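# Stand the toppled blocks back up in a row

## Task

Return each block from the toppled row to an upright position resting on one of its long edges, with all of them pressed flush against one another, side to side, forming a single straight line that contains only those blocks. Release them with both grippers at the end.

## Robot and tools

Robot: two 6-joint arms, left_arm and right_arm, each with a two-finger parallel gripper. Base positions in the scene frame: left_arm at (+0.002, +0.311, 0) m, right_arm at (-0.028, -0.253, 0) m, both facing roughly +x. The scene frame has its origin on the table surface midway between the arms, +z up, +x outward over the table, and left_arm on the +y side. The arm names say nothing about which side of an image they appear on.

Gripper axes: the fingers extend along the gripper's +z and close toward each other along its y. The reported end_effector_position is the point between the finger pads, roughly 1 cm behind the fingertips.

Command row (used by execute_actions and move): 14 numbers, each in [-1, 1], always all 14 even if one arm is idle. Order: left_arm dx, dy, dz, rx, ry, rz, opening, then right_arm dx, dy, dz, rx, ry, rz, opening. dx..rz are an offset, not a pose, expressed in that gripper's own axes and measured from the gripper's pose at the start of the action (for move, from the pose in the latest result showing one). Scale: 1.0 equals 0.6 m for dx/dy/dz and 180 degrees for rotation; rx, ry, rz form one rotation vector. Opening is absolute, not an offset: +1 fully open (0.094 m), -1 closed. All zeros for an arm means stay where it started, though arms tend to droop.

execute_actions(actions): a list of actions run in sequence. Each action is a table of up to 15 rows; each row lasts one control step of 1/30 s, and if fewer than 15 rows are given the last one repeats to fill the action. Every row is measured from the action's start pose, not from the previous row. An empty list just returns the current state and images. Per step, the commanded pose is clipped to within 70 mm and 16 degrees of the measured pose, so big offsets may need several actions; after an action the arm continues only toward its last clipped pose.

move(target, speed, blocking): target is one 14-number row as above. The gripper follows a straight path toward it; both arms finish together, taking 0.5 to 10 s (cut off at 10 s). speed is m/s, 0.002 to 0.5, default 0.25; rotation runs up to twice that in rad/s. Paths ignore obstacles and the other arm, and the hand may lag, wander or overshoot the speed, especially near full reach. Opening is applied at the start. Faster contact and aiming farther beyond the contact point both mean harder impacts. blocking=false returns after 0.5 s while motion continues; use wait(0) to check, and call wait or stop before sending any other motion.

wait(seconds): 0 to 10; lets the scene run holding the last command, ending early if a running move finishes. stop(): brakes a running move; fingers keep going. zoom_image(camera, region): camera is cam_high, cam_left_wrist or cam_right_wrist; region [x0, y0, x1, y1] in pixels of that 504x504 image, at most 504 by 504. read_manual(section): only "licences"; no motion. finished_scene(scene): pass the current scene's number once the blocks are in place and released; irreversible.

Results: a state line per arm with end_effector_position (m) and end_effector_quat_wxyz in the scene frame; printed positions can be off, more at long reach. "Hand target" lines show the pose each controller is now driving toward. grip_measured gives the finger opening on the command scale; the last Joint positions number is the opening in metres. Move results add a "move:" line with the ending (done, off_target, moving, held, fault), limits acting (paced: target was clipped; held: a check blocked some steps, after which the arm may speed up sharply), and each gripper's distance to its target. "pose unreachable" means the clearance check altered or blocked that arm's command. FAULT lines mean an arm stopped; MOTOR HOT warns from 85 °C, and OVER-TEMPERATURE FAULT at 100 °C makes that arm go limp and drop. Joint torques are raw drive outputs, nonzero even in free air and noisy.

Joint ranges (rad): waist -2.880..2.880, shoulder 0..3.142, elbow 0..3.019, wrist pitch -1.693..1.571, wrist yaw -1.571..1.571, wrist roll -2.094..2.094. The elbow cannot fully straighten.

Practical notes: arms usually settle a centimetre or more below the commanded height. To keep one in place, send the correction back to its desired pose in the first call of a reply and zeros afterward, raising the aim if it still sags. To hold a block, command an opening about 0.03 below grip_measured; smaller margins grip more gently. Pad force peaks near 50 to 62 N.

Cameras: cam_high is a fixed overhead view; cam_left_wrist and cam_right_wrist are fisheye cameras on the hands. Calibration (K, distortion, T_world_to_cam) is supplied and may be slightly off.

Avoid: collisions or pressing between the two arms, pushing any block off the table, dropping or slamming blocks, fast or deep pushes into objects. Brief external tugs on held parts or nudges on loose objects can occur; check images before finishing.

Each tool is called after ">>>" as a command line: name --argument value for each argument, lists and objects as JSON in quotes; but a table of rows of numbers goes row by row, as --pt "numbers of a row", without its own name.

## Session

>>> execute_actions --actions '[]'

Scene clock: 0.00 s.
left_arm: end_effector_position=(+0.3014, +0.5936, +0.2170) grip_measured=+1.000 end_effector_quat_wxyz=(+0.074, -0.238, +0.968, -0.021) | right_arm: end_effector_position=(+0.2178, +0.4812, +0.2435) grip_measured=+1.000 end_effector_quat_wxyz=(+0.420, -0.309, +0.788, +0.327)
Joint positions: left_arm=[ 0.76   1.359  1.216 -1.325  0.115  0.318  0.094] | right_arm=[ 1.351  1.861  1.534 -0.135  0.238  0.406  0.094]
Joint velocities: left_arm=[-0.015 -0.015  0.002  0.002  0.037 -0.051  0.   ] | right_arm=[-0.005 -0.005  0.002 -0.027  0.007  0.007  0.   ]
Joint torques (N m, as the arm reports them, + toward a larger angle): no reading
Motor temperatures (°C, as the motors report them): left_arm=[29 29 28 28 27 26] | right_arm=[28 25 26 29 28 28]
Hand target (left_arm): +0.306, +0.598, +0.222; +0.080, -0.237, +0.968, -0.017
Hand target (right_arm): +0.219, +0.487, +0.255; +0.426, -0.305, +0.783, +0.335

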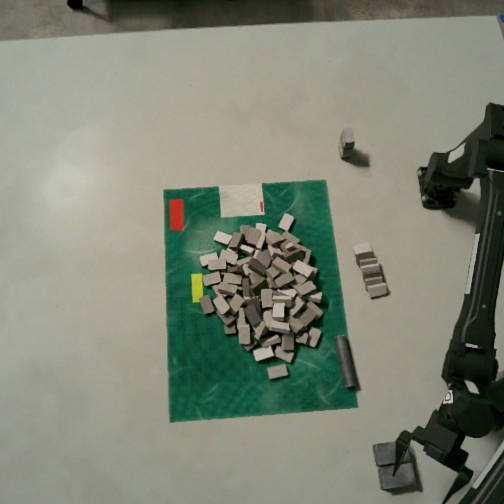

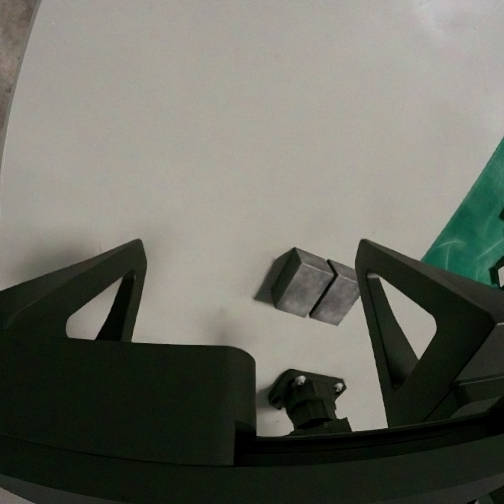

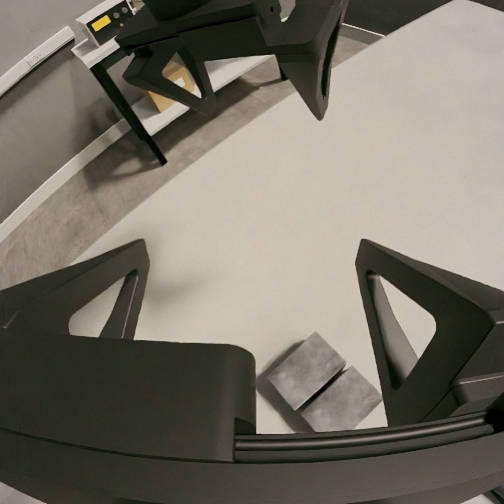

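>>> zoom_image --camera "cam_high" --region '[320, 220, 420, 320]'

Region (320, 220, 420, 320) of cam_high's 504x504 image, scaled by 5.040, with more detail than that image has.

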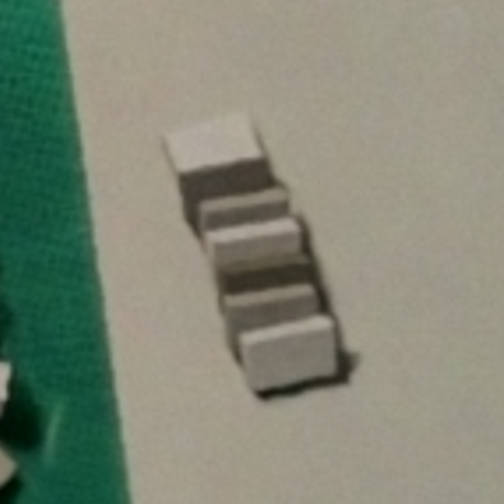

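>>> move --target '[0,0,0,0,0,0,-1,0.447,-0.712,-0.62,0.182,0.311,0.138,-1]'

>>> move --target '[0.55,-0.695,0.278,0,0,0.07,-1,0,0,0,0,0,0,-1]'

Scene clock: 27.37 s.
left_arm: end_effector_position=(+0.3014, +0.5936, +0.2170) grip_measured=-0.993 end_effector_quat_wxyz=(+0.074, -0.238, +0.968, -0.021) | right_arm: end_effector_position=(+0.2689, -0.1149, +0.0704) grip_measured=-0.980 end_effector_quat_wxyz=(+0.017, -0.124, +0.992, +0.006)
Joint positions: left_arm=[ 0.76   1.359  1.216 -1.325  0.115  0.318  0.   ] | right_arm=[ 0.486  1.316  0.771 -0.989 -0.002  0.187  0.001]
Joint velocities: left_arm=[-0.015  0.005 -0.007 -0.012  0.037 -0.037  0.   ] | right_arm=[-0.005 -0.005 -0.012 -0.007 -0.037 -0.022 -0.   ]
Joint torques (N m, as the arm reports them, + toward a larger angle): left_arm=[  0.19 -13.7    7.98   0.85   0.03   0.17] | right_arm=[ 1.35 -9.66  7.24 -0.25  0.1  -0.22]
Motor temperatures (°C, as the motors report them): left_arm=[29 30 36 28 27 26] | right_arm=[28 29 34 29 28 28]
Hand target (left_arm): +0.301, +0.594, +0.217; +0.074, -0.238, +0.968, -0.021
Hand target (right_arm): +0.260, -0.119, +0.063; -0.002, -0.132, +0.991, -0.001
Off the commanded pose (left_arm): 0.000 m, 0 deg.
Off the commanded pose (right_arm): 0.021 m, 2 deg.
move: off_target (right_arm)
camera_calibration (this result's frames):
cam_right_wrist: T_world_to_cam=[[0.243065, -0.969757, -0.0221523, -0.172563], [-0.796792, -0.212632, 0.565607, 0.15137], [-0.553211, -0.119828, -0.824378, 0.318775], [0, 0, 0, 1]] pos_world=[0.338904, -0.0969602, 0.173352]

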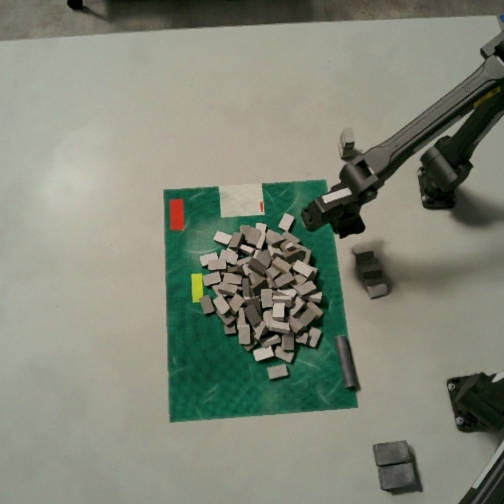

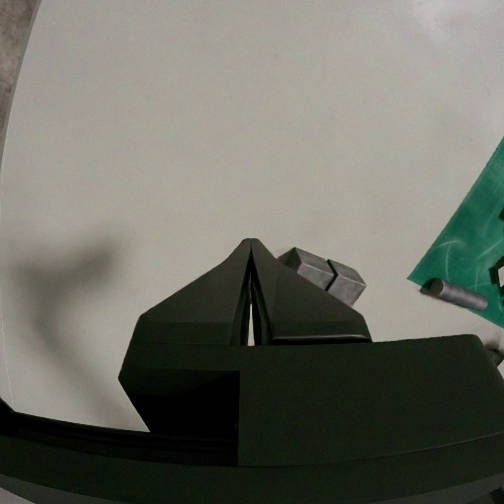

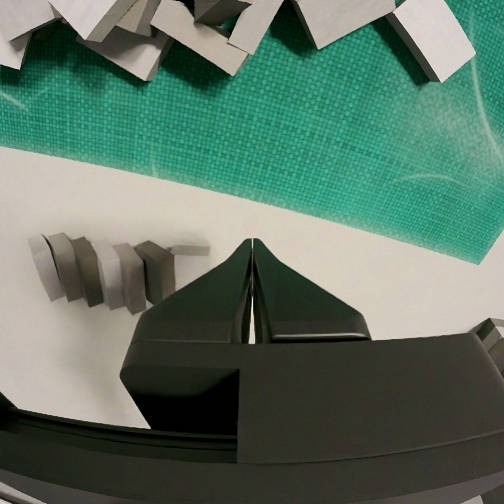

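Scene clock: 30.20 s.
left_arm: end_effector_position=(+0.2129, +0.0925, +0.0271) grip_measured=-0.993 end_effector_quat_wxyz=(+0.065, -0.124, +0.990, +0.012) | right_arm: end_effector_position=(+0.2689, -0.1149, +0.0704) grip_measured=-0.980 end_effector_quat_wxyz=(+0.017, -0.124, +0.992, +0.006)
Joint positions: left_arm=[-0.914  1.325  0.636 -0.83  -0.121 -1.114  0.   ] | right_arm=[ 0.486  1.316  0.771 -0.989 -0.002  0.186  0.001]
Joint velocities: left_arm=[-0.005 -0.005  0.002 -0.002 -0.125 -0.022 -0.001] | right_arm=[-0.015  0.005  0.012 -0.007  0.066 -0.066 -0.001]
Joint torques (N m, as the arm reports them, + toward a larger angle): left_arm=[-0.21 -9.17  9.2   1.31 -0.51  0.  ] | right_arm=[  0.93 -10.3    8.61   0.58   0.04  -0.08]
Motor temperatures (°C, as the motors report them): left_arm=[29 29 36 28 27 26] | right_arm=[28 29 33 29 28 28]
Hand target (left_arm): +0.226, +0.075, +0.037; +0.078, -0.130, +0.989, -0.005
Hand target (right_arm): +0.269, -0.115, +0.070; +0.017, -0.124, +0.992, +0.006
Off the commanded pose (left_arm): 0.030 m, 3 deg.
Off the commanded pose (right_arm): 0.000 m, 0 deg.
move: off_target (left_arm)
camera_calibration (this result's frames):
cam_left_wrist: T_world_to_cam=[[0.250961, -0.967955, -0.0089953, 0.0366898], [-0.849903, -0.224783, 0.476589, 0.191955], [-0.463339, -0.11196, -0.87908, 0.252229], [0, 0, 0, 1]] pos_world=[0.270803, 0.106902, 0.130576]
cam_right_wrist: T_world_to_cam=[[0.243434, -0.969665, -0.0221388, -0.172653], [-0.796714, -0.212929, 0.565604, 0.151315], [-0.55316, -0.120049, -0.82438, 0.318736], [0, 0, 0, 1]] pos_world=[0.338897, -0.0969323, 0.173352]

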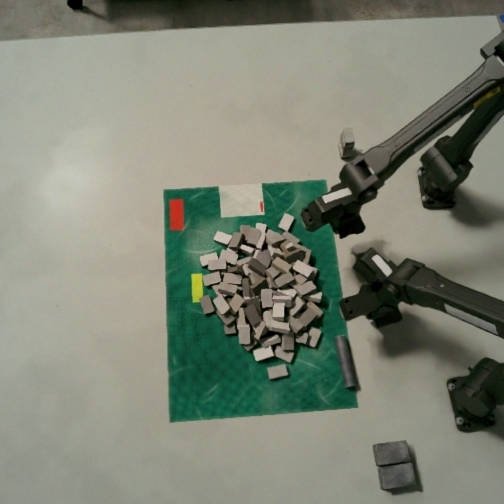

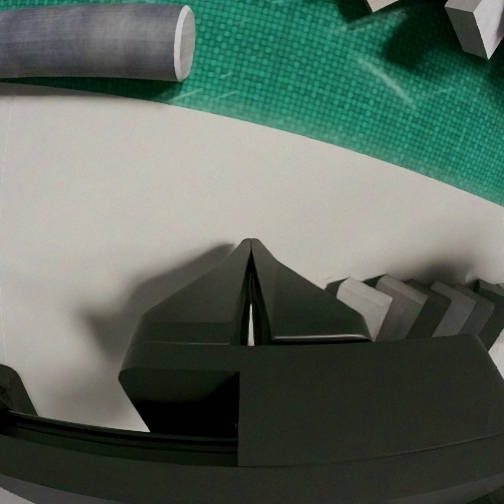

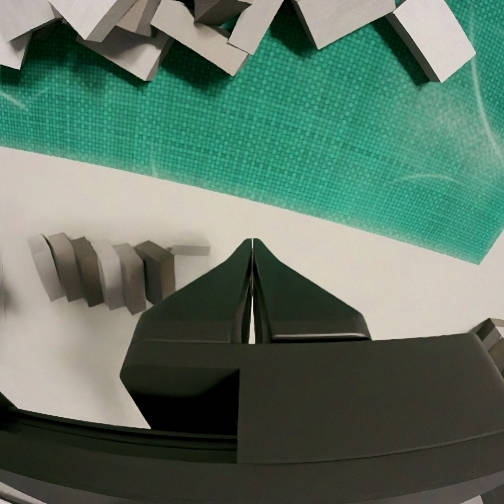

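>>> move --target '[0.03,-0.04,0.02,0,0,0,-1,0.035,0,0.095,0,0,0,-1]' --speed 0.1

>>> move --target '[0,0,0,0,0,0,-1,0,0.1,0,0,0,0,-1]' --speed 0.04

Scene clock: 38.10 s.
left_arm: end_effector_position=(+0.1983, +0.0776, +0.0124) grip_measured=-0.993 end_effector_quat_wxyz=(+0.060, -0.122, +0.991, +0.018) | right_arm: end_effector_position=(+0.2529, -0.1202, +0.0176) grip_measured=-0.980 end_effector_quat_wxyz=(+0.017, -0.126, +0.992, +0.007)
Joint positions: left_arm=[-0.983  1.378  0.636 -0.801 -0.122 -1.18   0.   ] | right_arm=[ 0.492  1.375  0.655 -0.814 -0.002  0.189  0.001]
Joint velocities: left_arm=[-0.005 -0.005 -0.007  0.002  0.007 -0.037  0.001] | right_arm=[-0.024 -0.005 -0.012  0.017  0.022  0.037  0.   ]
Joint torques (N m, as the arm reports them, + toward a larger angle): left_arm=[-0.88 -8.47  7.42  1.28 -0.46 -0.04] | right_arm=[ 1.63 -9.17  6.63  1.39  0.05 -0.03]
Motor temperatures (°C, as the motors report them): left_arm=[29 29 37 28 27 26] | right_arm=[28 28 33 29 28 28]
Hand target (left_arm): +0.203, +0.066, +0.013; +0.065, -0.124, +0.990, +0.012
Hand target (right_arm): +0.251, -0.118, +0.012; +0.017, -0.124, +0.992, +0.006
Off the commanded pose (left_arm): 0.013 m, 1 deg.
Off the commanded pose (right_arm): 0.006 m, 0 deg.
move: off_target (left_arm)
camera_calibration (this result's frames):
cam_left_wrist: T_world_to_cam=[[0.248056, -0.968478, -0.0227597, 0.0266404], [-0.844941, -0.227787, 0.483929, 0.182351], [-0.473859, -0.100811, -0.874811, 0.232085], [0, 0, 0, 1]] pos_world=[0.257443, 0.0907347, 0.115392]
cam_right_wrist: T_world_to_cam=[[0.246393, -0.968915, -0.0222466, -0.175766], [-0.796031, -0.215416, 0.565624, 0.166802], [-0.552834, -0.121657, -0.824363, 0.265446], [0, 0, 0, 1]] pos_world=[0.322834, -0.102077, 0.120566]

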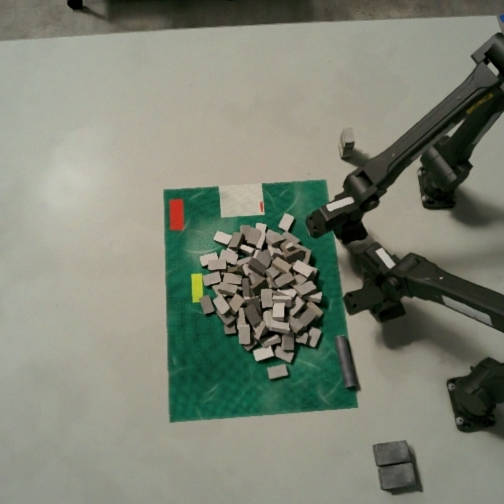

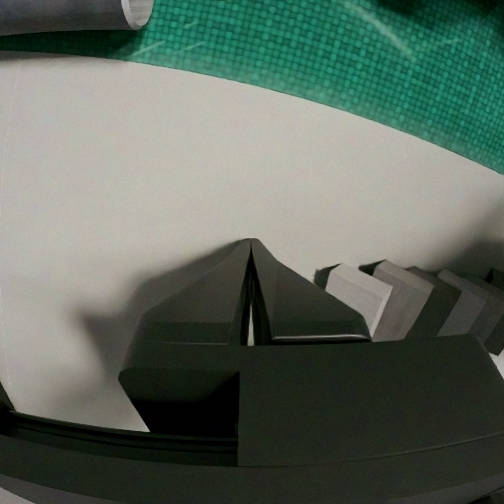

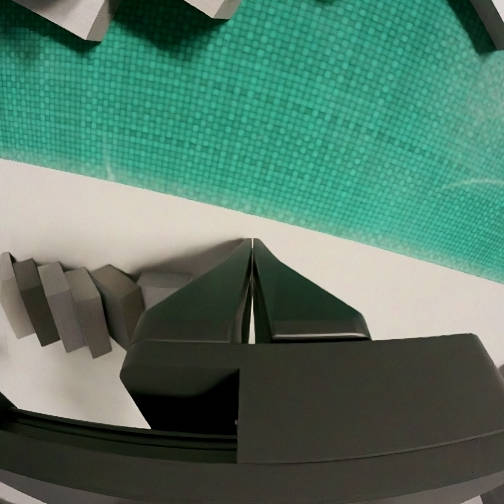

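Scene clock: 39.87 s.
left_arm: end_effector_position=(+0.1983, +0.0776, +0.0124) grip_measured=-0.993 end_effector_quat_wxyz=(+0.060, -0.122, +0.991, +0.018) | right_arm: end_effector_position=(+0.2264, -0.0764, +0.0130) grip_measured=-0.981 end_effector_quat_wxyz=(+0.012, -0.126, +0.992, -0.001)
Joint positions: left_arm=[-0.983  1.378  0.636 -0.801 -0.122 -1.18   0.   ] | right_arm=[ 0.666  1.393  0.657 -0.814  0.013  0.361  0.001]
Joint velocities: left_arm=[-0.005 -0.015 -0.007  0.037  0.022 -0.007 -0.001] | right_arm=[-0.005  0.005 -0.022 -0.002 -0.037  0.007 -0.   ]
Joint torques (N m, as the arm reports them, + toward a larger angle): left_arm=[  0.   -10.62   5.87   0.68  -0.31   0.18] | right_arm=[ 1.65 -8.24 11.22  0.43 -0.09 -0.01]
Motor temperatures (°C, as the motors report them): left_arm=[29 29 37 28 27 26] | right_arm=[28 28 33 29 28 28]
Hand target (left_arm): +0.198, +0.078, +0.012; +0.060, -0.122, +0.991, +0.018
Hand target (right_arm): +0.237, -0.062, +0.019; +0.019, -0.126, +0.992, +0.006
Off the commanded pose (left_arm): 0.000 m, 0 deg.
Off the commanded pose (right_arm): 0.019 m, 1 deg.
move: off_target (right_arm)
camera_calibration (this result's frames):
cam_left_wrist: T_world_to_cam=[[0.248056, -0.968478, -0.0227597, 0.0266404], [-0.844941, -0.227787, 0.483929, 0.182351], [-0.473859, -0.100811, -0.874811, 0.232085], [0, 0, 0, 1]] pos_world=[0.257443, 0.0907347, 0.115392]
cam_right_wrist: T_world_to_cam=[[0.247768, -0.968785, -0.00820443, -0.12731], [-0.791299, -0.207247, 0.575235, 0.157126], [-0.558979, -0.136032, -0.817947, 0.252513], [0, 0, 0, 1]] pos_world=[0.297026, -0.0564216, 0.115113]

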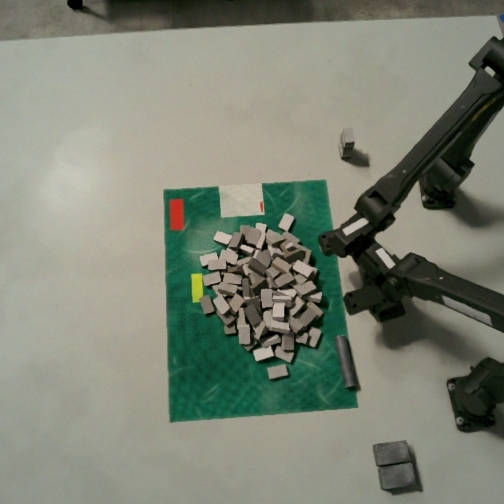

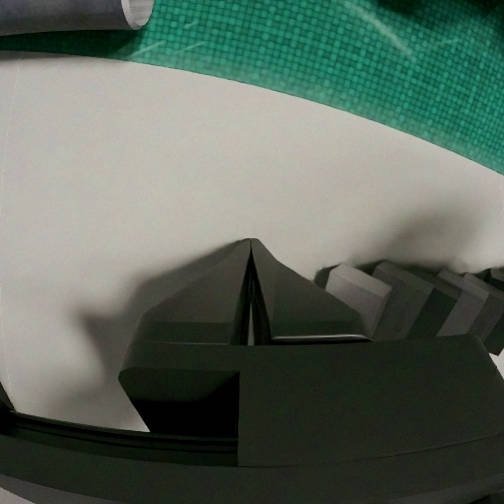

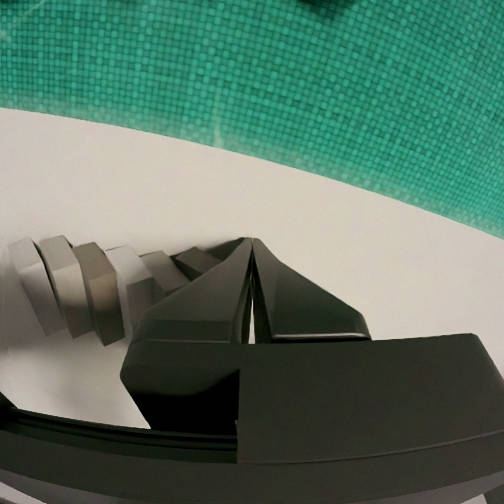

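>>> move --target '[0,0.3,-0.2,0,0,0,-1,0,0,0,0,0,0,-1]'

>>> move --target '[0,0,0,0,0,0,-1,0.015,0.07,0,0,0,0,-1]' --speed 0.04

>>> move --target '[0,0,0,0,0,0,-1,0,-0.03,-0.12,0,0,0,1]' --speed 0.1

>>> zoom_image --camera "cam_high" --region '[300, 200, 440, 340]'

Scene clock: 46.80 s.
left_arm: end_effector_position=(+0.1411, +0.2445, +0.1301) grip_measured=-0.993 end_effector_quat_wxyz=(+0.062, -0.124, +0.990, +0.016) | right_arm: end_effector_position=(+0.2265, -0.0765, +0.0130) grip_measured=-0.981 end_effector_quat_wxyz=(+0.012, -0.125, +0.992, -0.002)
Joint positions: left_arm=[-0.599  0.624  0.539 -1.409 -0.102 -0.798  0.   ] | right_arm=[ 0.666  1.393  0.657 -0.814  0.015  0.365  0.001]
Joint velocities: left_arm=[-0.005 -0.005 -0.007  0.017 -0.007  0.007 -0.   ] | right_arm=[-0.005 -0.015 -0.027 -0.007  0.037  0.022 -0.   ]
Joint torques (N m, as the arm reports them, + toward a larger angle): left_arm=[ 1.09 -0.01  8.79  0.38 -0.03  0.32] | right_arm=[ 1.42 -9.98  7.23  0.45  0.08 -0.12]
Motor temperatures (°C, as the motors report them): left_arm=[29 29 36 28 27 26] | right_arm=[28 28 33 29 28 28]
Hand target (left_arm): +0.142, +0.246, +0.134; +0.058, -0.122, +0.991, +0.017
Hand target (right_arm): +0.226, -0.076, +0.013; +0.012, -0.126, +0.992, -0.001
Off the commanded pose (left_arm): 0.005 m, 0 deg.
Off the commanded pose (right_arm): 0.000 m, 0 deg.
move: done
camera_calibration (this result's frames):
cam_left_wrist: T_world_to_cam=[[0.251122, -0.967781, -0.0184013, 0.203919], [-0.846345, -0.228758, 0.481009, 0.115947], [-0.469721, -0.105218, -0.876523, 0.325452], [0, 0, 0, 1]] pos_world=[0.199794, 0.258116, 0.233246]
cam_right_wrist: T_world_to_cam=[[0.244424, -0.969642, -0.0072185, -0.126814], [-0.792388, -0.204022, 0.574887, 0.157679], [-0.558907, -0.134796, -0.818201, 0.252638], [0, 0, 0, 1]] pos_world=[0.297141, -0.0567397, 0.115146]

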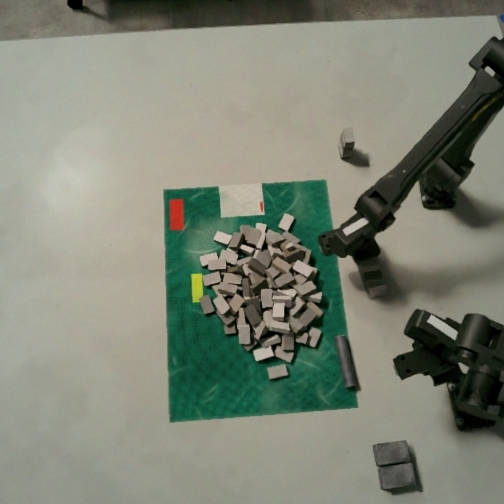

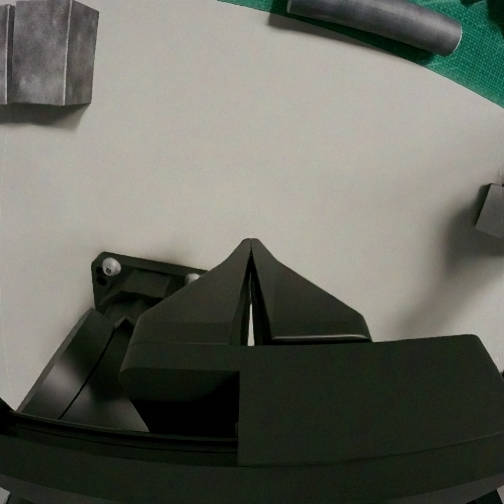

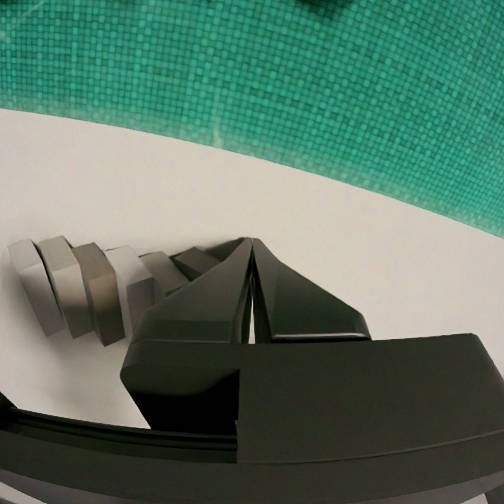

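Scene clock: 48.13 s.
left_arm: end_effector_position=(+0.1411, +0.2445, +0.1301) grip_measured=-0.993 end_effector_quat_wxyz=(+0.062, -0.124, +0.990, +0.016) | right_arm: end_effector_position=(+0.2034, -0.0481, +0.0115) grip_measured=-0.981 end_effector_quat_wxyz=(+0.013, -0.126, +0.992, -0.006)
Joint positions: left_arm=[-0.599  0.624  0.539 -1.409 -0.102 -0.798  0.   ] | right_arm=[ 0.789  1.398  0.657 -0.814  0.024  0.486  0.001]
Joint velocities: left_arm=[-0.005  0.015  0.002  0.017 -0.022 -0.051  0.   ] | right_arm=[ 0.005 -0.005 -0.012 -0.007  0.007  0.037 -0.   ]
Joint torques (N m, as the arm reports them, + toward a larger angle): left_arm=[ 0.   -0.62  8.08  0.82 -0.26  0.16] | right_arm=[ 1.83 -9.41  9.64  0.55 -0.05  0.02]
Motor temperatures (°C, as the motors report them): left_arm=[29 29 36 28 27 26] | right_arm=[28 28 33 29 28 28]
Hand target (left_arm): +0.141, +0.244, +0.130; +0.062, -0.124, +0.990, +0.016
Hand target (right_arm): +0.207, -0.038, +0.013; +0.014, -0.125, +0.992, -0.002
Off the commanded pose (left_arm): 0.000 m, 0 deg.
Off the commanded pose (right_arm): 0.011 m, 0 deg.
move: off_target (right_arm)
camera_calibration (this result's frames):
cam_left_wrist: T_world_to_cam=[[0.251122, -0.967781, -0.0184013, 0.203919], [-0.846345, -0.228758, 0.481009, 0.115947], [-0.469721, -0.105218, -0.876523, 0.325452], [0, 0, 0, 1]] pos_world=[0.199794, 0.258116, 0.233246]
cam_right_wrist: T_world_to_cam=[[0.246526, -0.969136, 0.000734265, -0.0941485], [-0.793268, -0.201354, 0.574615, 0.146401], [-0.556732, -0.14224, -0.818424, 0.241568], [0, 0, 0, 1]] pos_world=[0.273834, -0.0274035, 0.11365]

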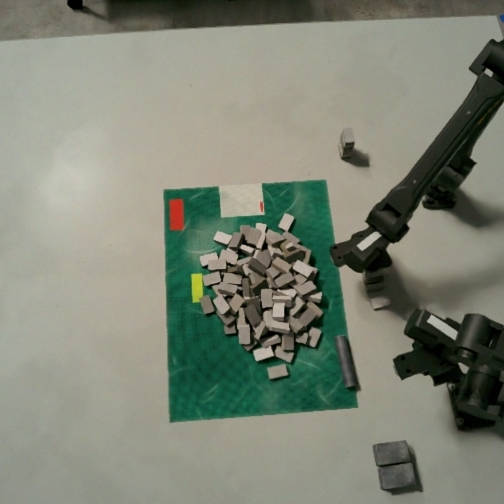

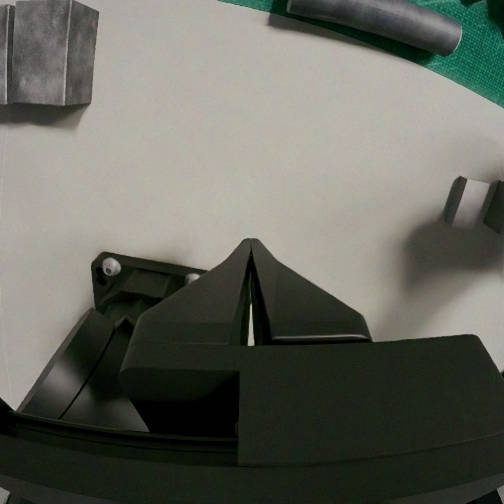

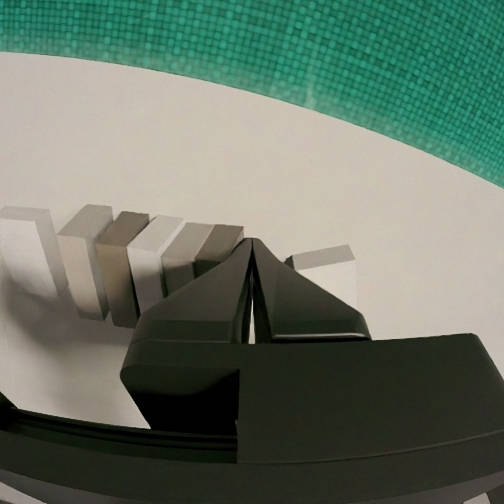

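Scene clock: 49.27 s.
left_arm: end_effector_position=(+0.1411, +0.2445, +0.1301) grip_measured=-0.993 end_effector_quat_wxyz=(+0.062, -0.124, +0.990, +0.016) | right_arm: end_effector_position=(+0.1923, -0.0754, +0.0682) grip_measured=+1.000 end_effector_quat_wxyz=(+0.000, -0.124, +0.992, -0.015)
Joint positions: left_arm=[-0.599  0.624  0.539 -1.409 -0.102 -0.798  0.   ] | right_arm=[ 0.746  1.229  0.69  -1.047  0.026  0.447  0.094]
Joint velocities: left_arm=[-0.015 -0.005 -0.002 -0.002  0.051  0.007  0.   ] | right_arm=[-0.005 -0.015 -0.012 -0.012  0.007 -0.051  0.   ]
Joint torques (N m, as the arm reports them, + toward a larger angle): left_arm=[-0.46 -0.32  7.95  0.84 -0.26  0.18] | right_arm=[ 0.38 -9.53 13.02 -0.33  0.02 -0.16]
Motor temperatures (°C, as the motors report them): left_arm=[29 29 36 28 27 26] | right_arm=[28 28 33 29 28 28]
Hand target (left_arm): +0.141, +0.244, +0.130; +0.062, -0.124, +0.990, +0.016
Hand target (right_arm): +0.205, -0.067, +0.084; +0.013, -0.126, +0.992, -0.005
Off the commanded pose (left_arm): 0.000 m, 0 deg.
Off the commanded pose (right_arm): 0.023 m, 2 deg.
move: off_target (right_arm)
camera_calibration (this result's frames):
cam_left_wrist: T_world_to_cam=[[0.251122, -0.967781, -0.0184013, 0.203919], [-0.846345, -0.228758, 0.481009, 0.115947], [-0.469721, -0.105218, -0.876523, 0.325452], [0, 0, 0, 1]] pos_world=[0.199794, 0.258116, 0.233246]
cam_right_wrist: T_world_to_cam=[[0.242652, -0.969967, 0.0168471, -0.118254], [-0.780729, -0.184944, 0.596874, 0.0967766], [-0.575832, -0.157986, -0.802158, 0.27925], [0, 0, 0, 1]] pos_world=[0.265052, -0.0526865, 0.168232]

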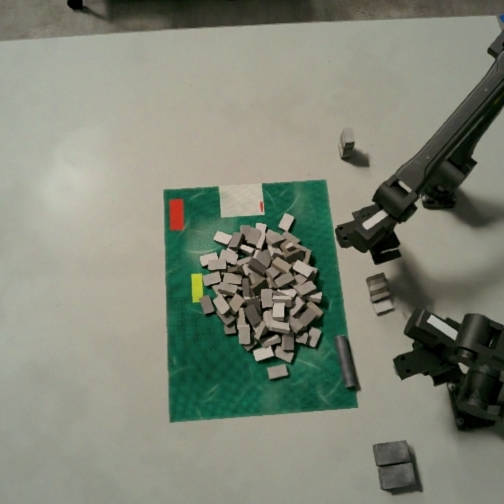

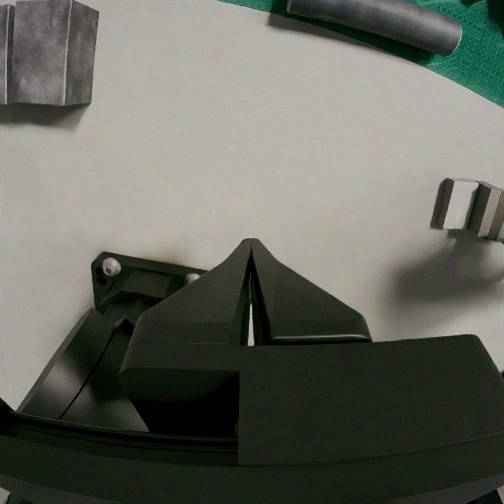

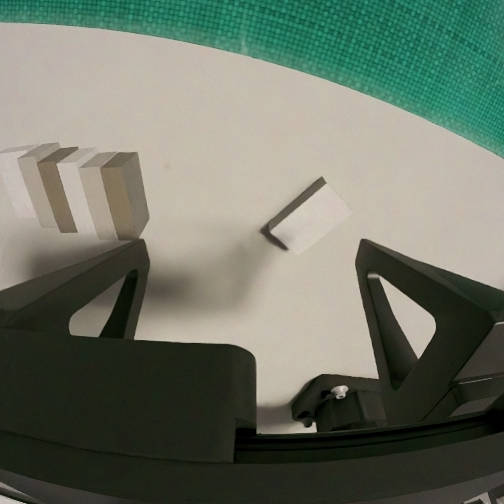

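Region (300, 200, 440, 340) of cam_high's 504x504 image, scaled by 3.600, with more detail than that image has.

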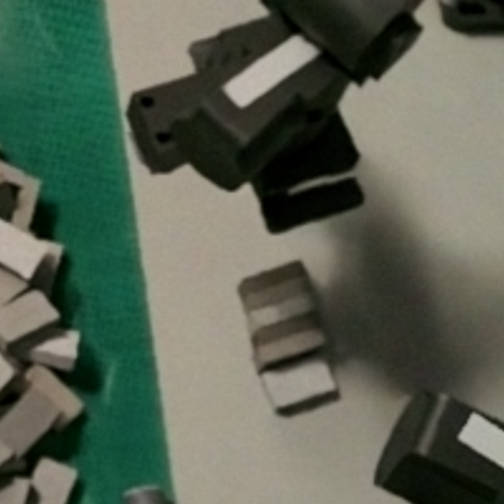

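>>> move --target '[0,0,0,0,0,0,-1,0.02,-0.055,0.03,0,0,-0.22,1]' --speed 0.1

Scene clock: 61.03 s.
left_arm: end_effector_position=(+0.1411, +0.2445, +0.1301) grip_measured=-0.993 end_effector_quat_wxyz=(+0.062, -0.124, +0.990, +0.016) | right_arm: end_effector_position=(+0.1884, -0.1084, +0.0522) grip_measured=+1.000 end_effector_quat_wxyz=(-0.014, -0.451, +0.892, -0.015)
Joint positions: left_arm=[-0.599  0.624  0.539 -1.409 -0.102 -0.798  0.   ] | right_arm=[ 0.658  1.203  0.62  -1.018  0.026 -0.328  0.094]
Joint velocities: left_arm=[-0.015 -0.005 -0.007 -0.007 -0.037  0.037 -0.   ] | right_arm=[ 0.005 -0.005 -0.017  0.007  0.007 -0.022  0.   ]
Joint torques (N m, as the arm reports them, + toward a larger angle): left_arm=[ 0.2  -0.3   7.93  0.9  -0.26  0.19] | right_arm=[ 0.3  -9.66  6.89  1.11  0.04 -0.23]
Motor temperatures (°C, as the motors report them): left_arm=[29 29 37 28 27 26] | right_arm=[28 27 34 29 28 28]
Hand target (left_arm): +0.141, +0.244, +0.130; +0.062, -0.124, +0.990, +0.016
Hand target (right_arm): +0.189, -0.111, +0.051; -0.006, -0.453, +0.892, -0.014
Off the commanded pose (left_arm): 0.000 m, 0 deg.
Off the commanded pose (right_arm): 0.003 m, 1 deg.
move: done
camera_calibration (this result's frames):
cam_left_wrist: T_world_to_cam=[[0.251122, -0.967781, -0.0184013, 0.203919], [-0.846345, -0.228758, 0.481009, 0.115947], [-0.469721, -0.105218, -0.876523, 0.325452], [0, 0, 0, 1]] pos_world=[0.199794, 0.258116, 0.233246]
cam_right_wrist: T_world_to_cam=[[0.802437, -0.596735, 0.0012186, -0.213244], [-0.466662, -0.626251, 0.624528, -0.0112839], [-0.371915, -0.501714, -0.781001, 0.182165], [0, 0, 0, 1]] pos_world=[0.233599, -0.0429219, 0.149578]

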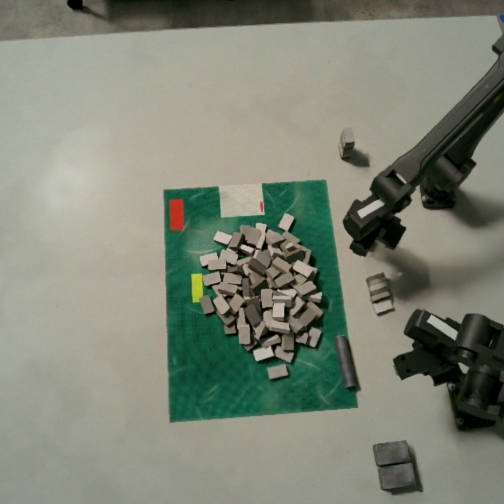

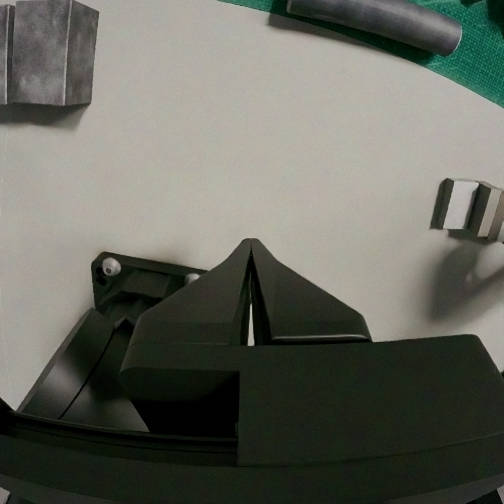

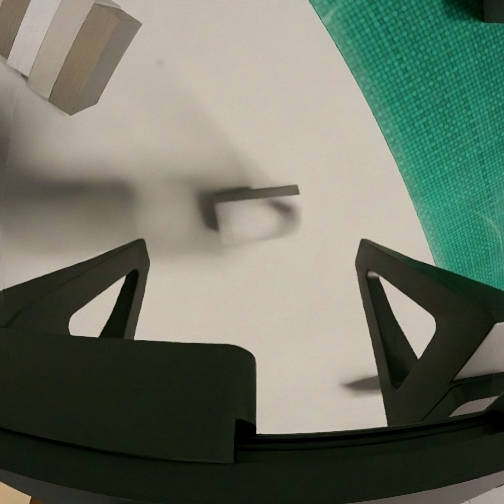

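Descend and grip.

>>> move --target '[0,0,0,0,0,0,-1,0,0,0.068,0,0,0,1]' --speed 0.08

>>> move --target '[0,0,0,0,0,0,-1,0,0,0,0,0,0,-0.3]'

Scene clock: 66.20 s.
left_arm: end_effector_position=(+0.1411, +0.2445, +0.1301) grip_measured=-0.993 end_effector_quat_wxyz=(+0.062, -0.124, +0.990, +0.016) | right_arm: end_effector_position=(+0.1891, -0.1079, +0.0162) grip_measured=+1.000 end_effector_quat_wxyz=(-0.013, -0.452, +0.892, -0.015)
Joint positions: left_arm=[-0.599  0.624  0.539 -1.409 -0.102 -0.798  0.   ] | right_arm=[ 0.658  1.287  0.569 -0.883  0.026 -0.33   0.094]
Joint velocities: left_arm=[-0.005 -0.005  0.002 -0.032  0.051 -0.007  0.001] | right_arm=[-0.015 -0.015  0.007 -0.012  0.022  0.022  0.   ]
Joint torques (N m, as the arm reports them, + toward a larger angle): left_arm=[ 0.4  -0.22  7.97  0.83 -0.28  0.17] | right_arm=[ 1.06 -7.91  6.41  1.12  0.01 -0.09]
Motor temperatures (°C, as the motors report them): left_arm=[29 29 37 28 27 26] | right_arm=[28 27 33 29 28 28]
Hand target (left_arm): +0.141, +0.244, +0.130; +0.062, -0.124, +0.990, +0.016
Hand target (right_arm): +0.188, -0.109, +0.011; -0.014, -0.451, +0.893, -0.015
Off the commanded pose (left_arm): 0.000 m, 0 deg.
Off the commanded pose (right_arm): 0.005 m, 0 deg.
move: done
camera_calibration (this result's frames):
cam_left_wrist: T_world_to_cam=[[0.251122, -0.967781, -0.0184013, 0.203919], [-0.846345, -0.228758, 0.481009, 0.115947], [-0.469721, -0.105218, -0.876523, 0.325452], [0, 0, 0, 1]] pos_world=[0.199794, 0.258116, 0.233246]
cam_right_wrist: T_world_to_cam=[[0.804026, -0.594592, 0.00136265, -0.213566], [-0.465315, -0.627784, 0.623994, 0.0114968], [-0.370167, -0.502342, -0.781428, 0.154174], [0, 0, 0, 1]] pos_world=[0.234132, -0.0423195, 0.113593]

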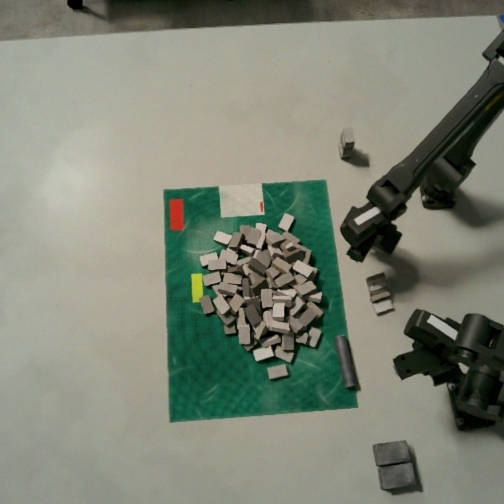

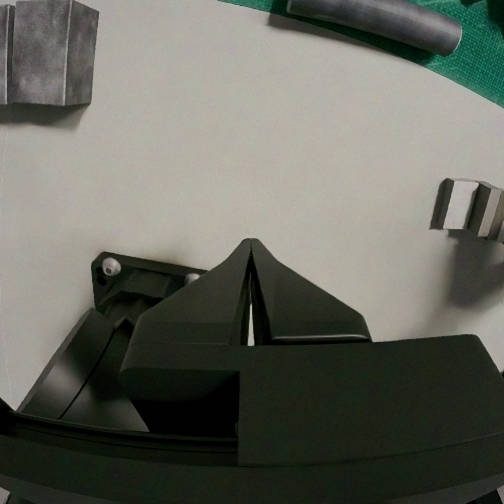

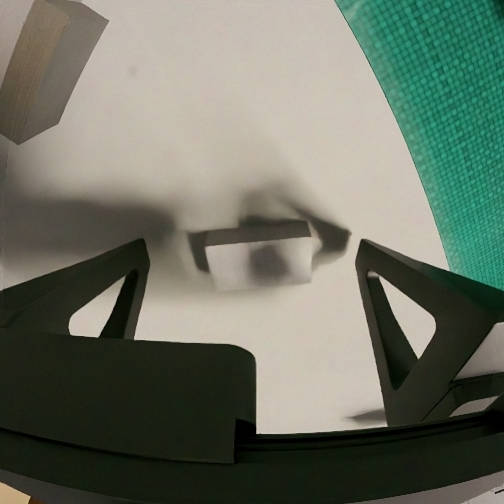

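Scene clock: 66.70 s.
left_arm: end_effector_position=(+0.1411, +0.2445, +0.1301) grip_measured=-0.993 end_effector_quat_wxyz=(+0.062, -0.124, +0.990, +0.016) | right_arm: end_effector_position=(+0.1891, -0.1079, +0.0162) grip_measured=-0.087 end_effector_quat_wxyz=(-0.013, -0.452, +0.892, -0.015)
Joint positions: left_arm=[-0.599  0.624  0.539 -1.409 -0.102 -0.798  0.   ] | right_arm=[ 0.658  1.287  0.569 -0.883  0.026 -0.33   0.043]
Joint velocities: left_arm=[ 0.005 -0.015 -0.017 -0.002 -0.037  0.051 -0.   ] | right_arm=[-0.005  0.015  0.002 -0.012 -0.007 -0.022 -0.   ]
Joint torques (N m, as the arm reports them, + toward a larger angle): left_arm=[ 0.28 -0.43  7.99  0.83 -0.27  0.19] | right_arm=[ 1.17 -8.64  7.1   0.27  0.   -0.1 ]
Motor temperatures (°C, as the motors report them): left_arm=[29 29 37 28 27 26] | right_arm=[28 27 33 29 28 28]
Hand target (left_arm): +0.141, +0.244, +0.130; +0.062, -0.124, +0.990, +0.016
Hand target (right_arm): +0.189, -0.108, +0.016; -0.013, -0.452, +0.892, -0.015
Off the commanded pose (left_arm): 0.000 m, 0 deg.
Off the commanded pose (right_arm): 0.000 m, 0 deg.
move: done
camera_calibration (this result's frames):
cam_left_wrist: T_world_to_cam=[[0.251122, -0.967781, -0.0184013, 0.203919], [-0.846345, -0.228758, 0.481009, 0.115947], [-0.469721, -0.105218, -0.876523, 0.325452], [0, 0, 0, 1]] pos_world=[0.199794, 0.258116, 0.233246]
cam_right_wrist: T_world_to_cam=[[0.804026, -0.594592, 0.00136265, -0.213566], [-0.465315, -0.627784, 0.623994, 0.0114968], [-0.370167, -0.502342, -0.781428, 0.154174], [0, 0, 0, 1]] pos_world=[0.234132, -0.0423195, 0.113593]

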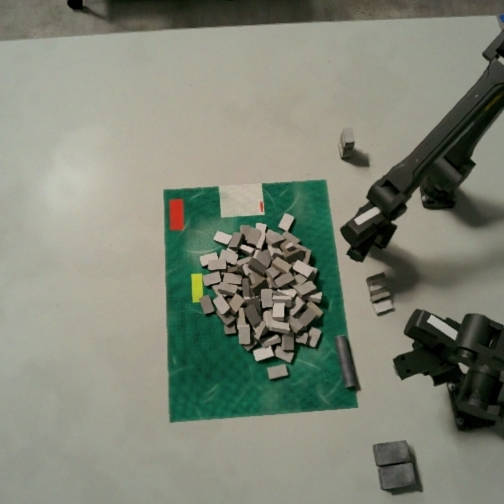

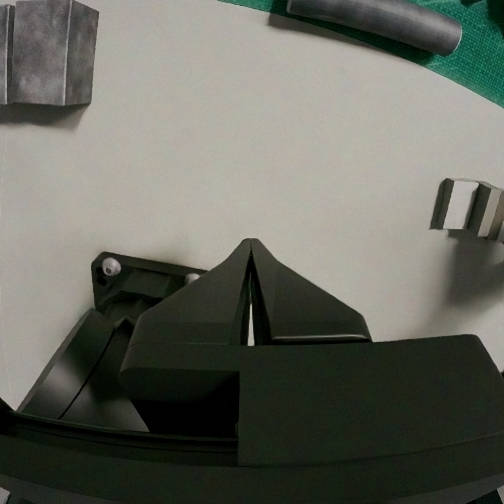

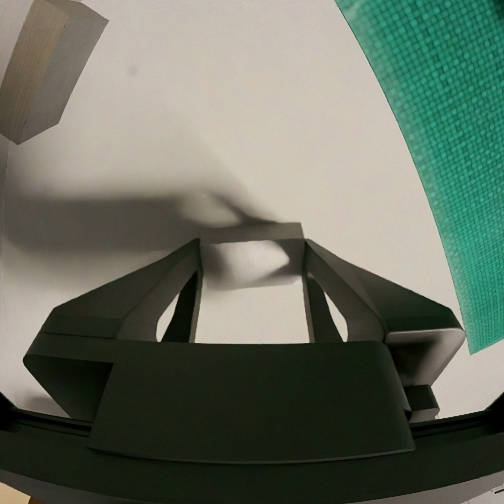

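>>> move --target '[0,0,0,0,0,0,-1,-0.04,0,-0.06,0,0,-0.28,-0.3]' --speed 0.15

>>> move --target '[0,0,0,0,0,0,-1,0,0,0,0,-0.4,0,-0.3]' --speed 0.15

Scene clock: 77.53 s.
left_arm: end_effector_position=(+0.1411, +0.2445, +0.1301) grip_measured=-0.993 end_effector_quat_wxyz=(+0.062, -0.124, +0.990, +0.016) | right_arm: end_effector_position=(+0.1879, -0.1021, +0.0334) grip_measured=-0.087 end_effector_quat_wxyz=(+0.041, +0.781, -0.623, +0.003)
Joint positions: left_arm=[-0.599  0.624  0.539 -1.409 -0.102 -0.798  0.   ] | right_arm=[ 0.68   1.286  0.625 -0.986  0.028 -1.166  0.043]
Joint velocities: left_arm=[-0.015 -0.015 -0.002 -0.002  0.022  0.007 -0.001] | right_arm=[-0.005 -0.005 -0.007 -0.012 -0.022 -0.051  0.001]
Joint torques (N m, as the arm reports them, + toward a larger angle): left_arm=[ 0.2  -0.28  8.04  0.91 -0.27  0.17] | right_arm=[ 1.64 -9.63 12.31 -0.46 -0.07 -0.22]
Motor temperatures (°C, as the motors report them): left_arm=[29 29 38 28 27 26] | right_arm=[28 27 33 29 28 28]
Hand target (left_arm): +0.141, +0.244, +0.130; +0.062, -0.124, +0.990, +0.016
Hand target (right_arm): +0.203, -0.088, +0.052; +0.018, +0.788, -0.615, +0.009
Off the commanded pose (left_arm): 0.000 m, 0 deg.
Off the commanded pose (right_arm): 0.028 m, 3 deg.
move: off_target (right_arm)
camera_calibration (this result's frames):
cam_left_wrist: T_world_to_cam=[[0.251122, -0.967781, -0.0184013, 0.203919], [-0.846345, -0.228758, 0.481009, 0.115947], [-0.469721, -0.105218, -0.876523, 0.325452], [0, 0, 0, 1]] pos_world=[0.199794, 0.258116, 0.233246]
cam_right_wrist: T_world_to_cam=[[0.973479, 0.216952, -0.0726055, -0.155649], [0.21264, -0.740953, 0.637002, -0.135542], [0.0844014, -0.635547, -0.767435, 0.0706499], [0, 0, 0, 1]] pos_world=[0.17438, -0.0217609, 0.129259]

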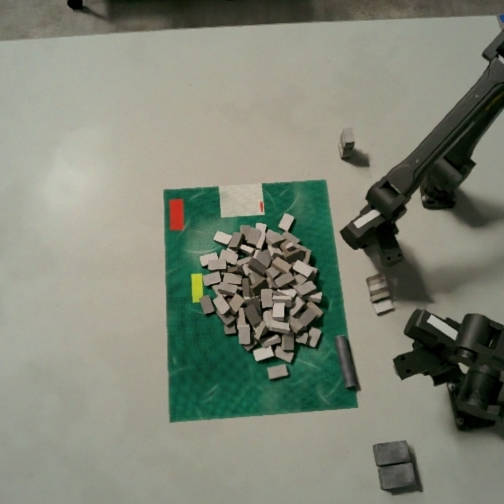

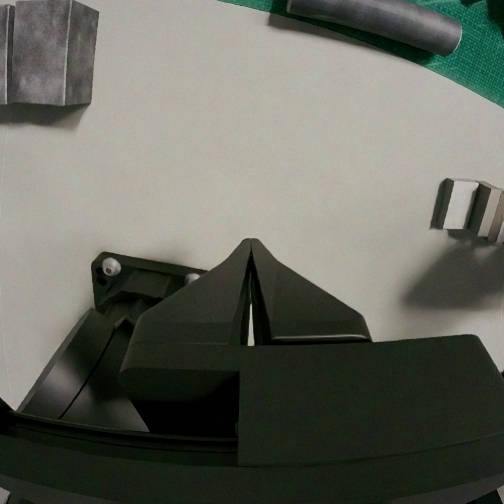

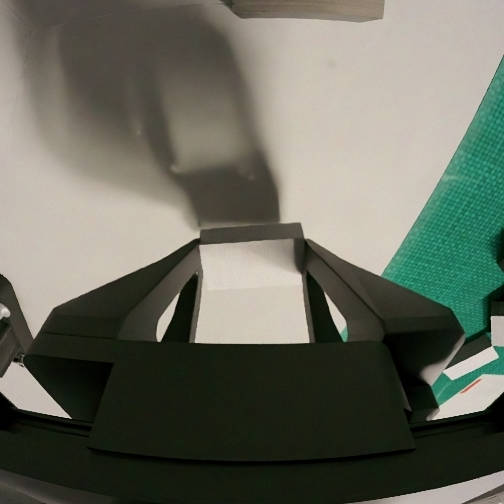

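Scene clock: 82.03 s.
left_arm: end_effector_position=(+0.1411, +0.2445, +0.1301) grip_measured=-0.993 end_effector_quat_wxyz=(+0.062, -0.124, +0.990, +0.016) | right_arm: end_effector_position=(+0.1804, -0.0997, +0.0294) grip_measured=-0.087 end_effector_quat_wxyz=(-0.320, +0.631, -0.541, -0.456)
Joint positions: left_arm=[-0.599  0.624  0.539 -1.409 -0.102 -0.798  0.   ] | right_arm=[ 0.049  1.654  0.531 -0.993 -1.11  -2.068  0.043]
Joint velocities: left_arm=[-0.005  0.005 -0.012 -0.012 -0.037  0.007 -0.   ] | right_arm=[-0.005  0.005 -0.002 -0.002 -0.007 -0.066  0.001]
Joint torques (N m, as the arm reports them, + toward a larger angle): left_arm=[-0.17 -0.12  7.9   0.88 -0.26  0.17] | right_arm=[ 0.3  -8.94  5.   -1.04 -0.7  -0.24]
Motor temperatures (°C, as the motors report them): left_arm=[29 29 38 28 27 26] | right_arm=[28 27 33 29 28 28]
Hand target (left_arm): +0.141, +0.244, +0.130; +0.062, -0.124, +0.990, +0.016
Hand target (right_arm): +0.187, -0.101, +0.031; -0.325, +0.628, -0.540, -0.456
Off the commanded pose (left_arm): 0.000 m, 0 deg.
Off the commanded pose (right_arm): 0.009 m, 2 deg.
joint sent to its limit (right arm) — the command would take joint 6 (wrist roll) past its lower limit, so that joint was sent only as far as its limit.
move: done
camera_calibration (this result's frames):
cam_left_wrist: T_world_to_cam=[[0.251122, -0.967781, -0.0184013, 0.203919], [-0.846345, -0.228758, 0.481009, 0.115947], [-0.469721, -0.105218, -0.876523, 0.325452], [0, 0, 0, 1]] pos_world=[0.199794, 0.258116, 0.233246]
cam_right_wrist: T_world_to_cam=[[0.970272, 0.221283, -0.0980118, -0.14747], [0.14098, -0.845952, -0.514286, -0.0932955], [-0.196716, 0.48518, -0.852, 0.234637], [0, 0, 0, 1]] pos_world=[0.202396, -0.160132, 0.137476]

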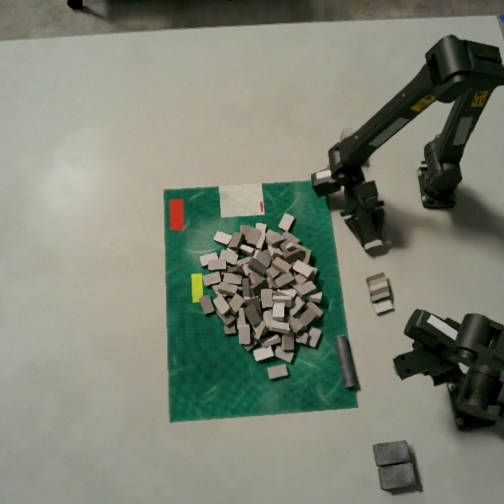

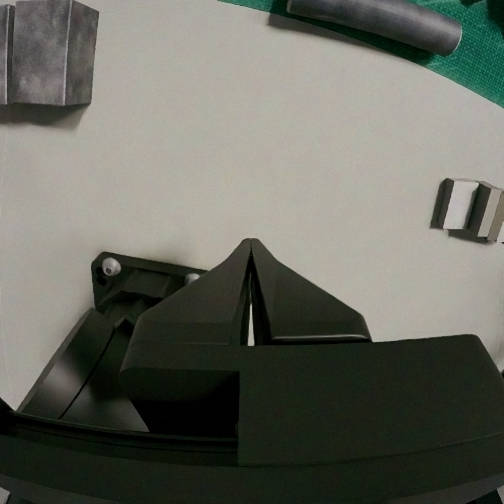

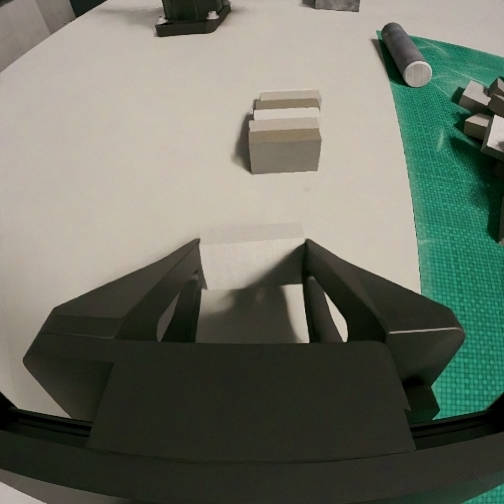

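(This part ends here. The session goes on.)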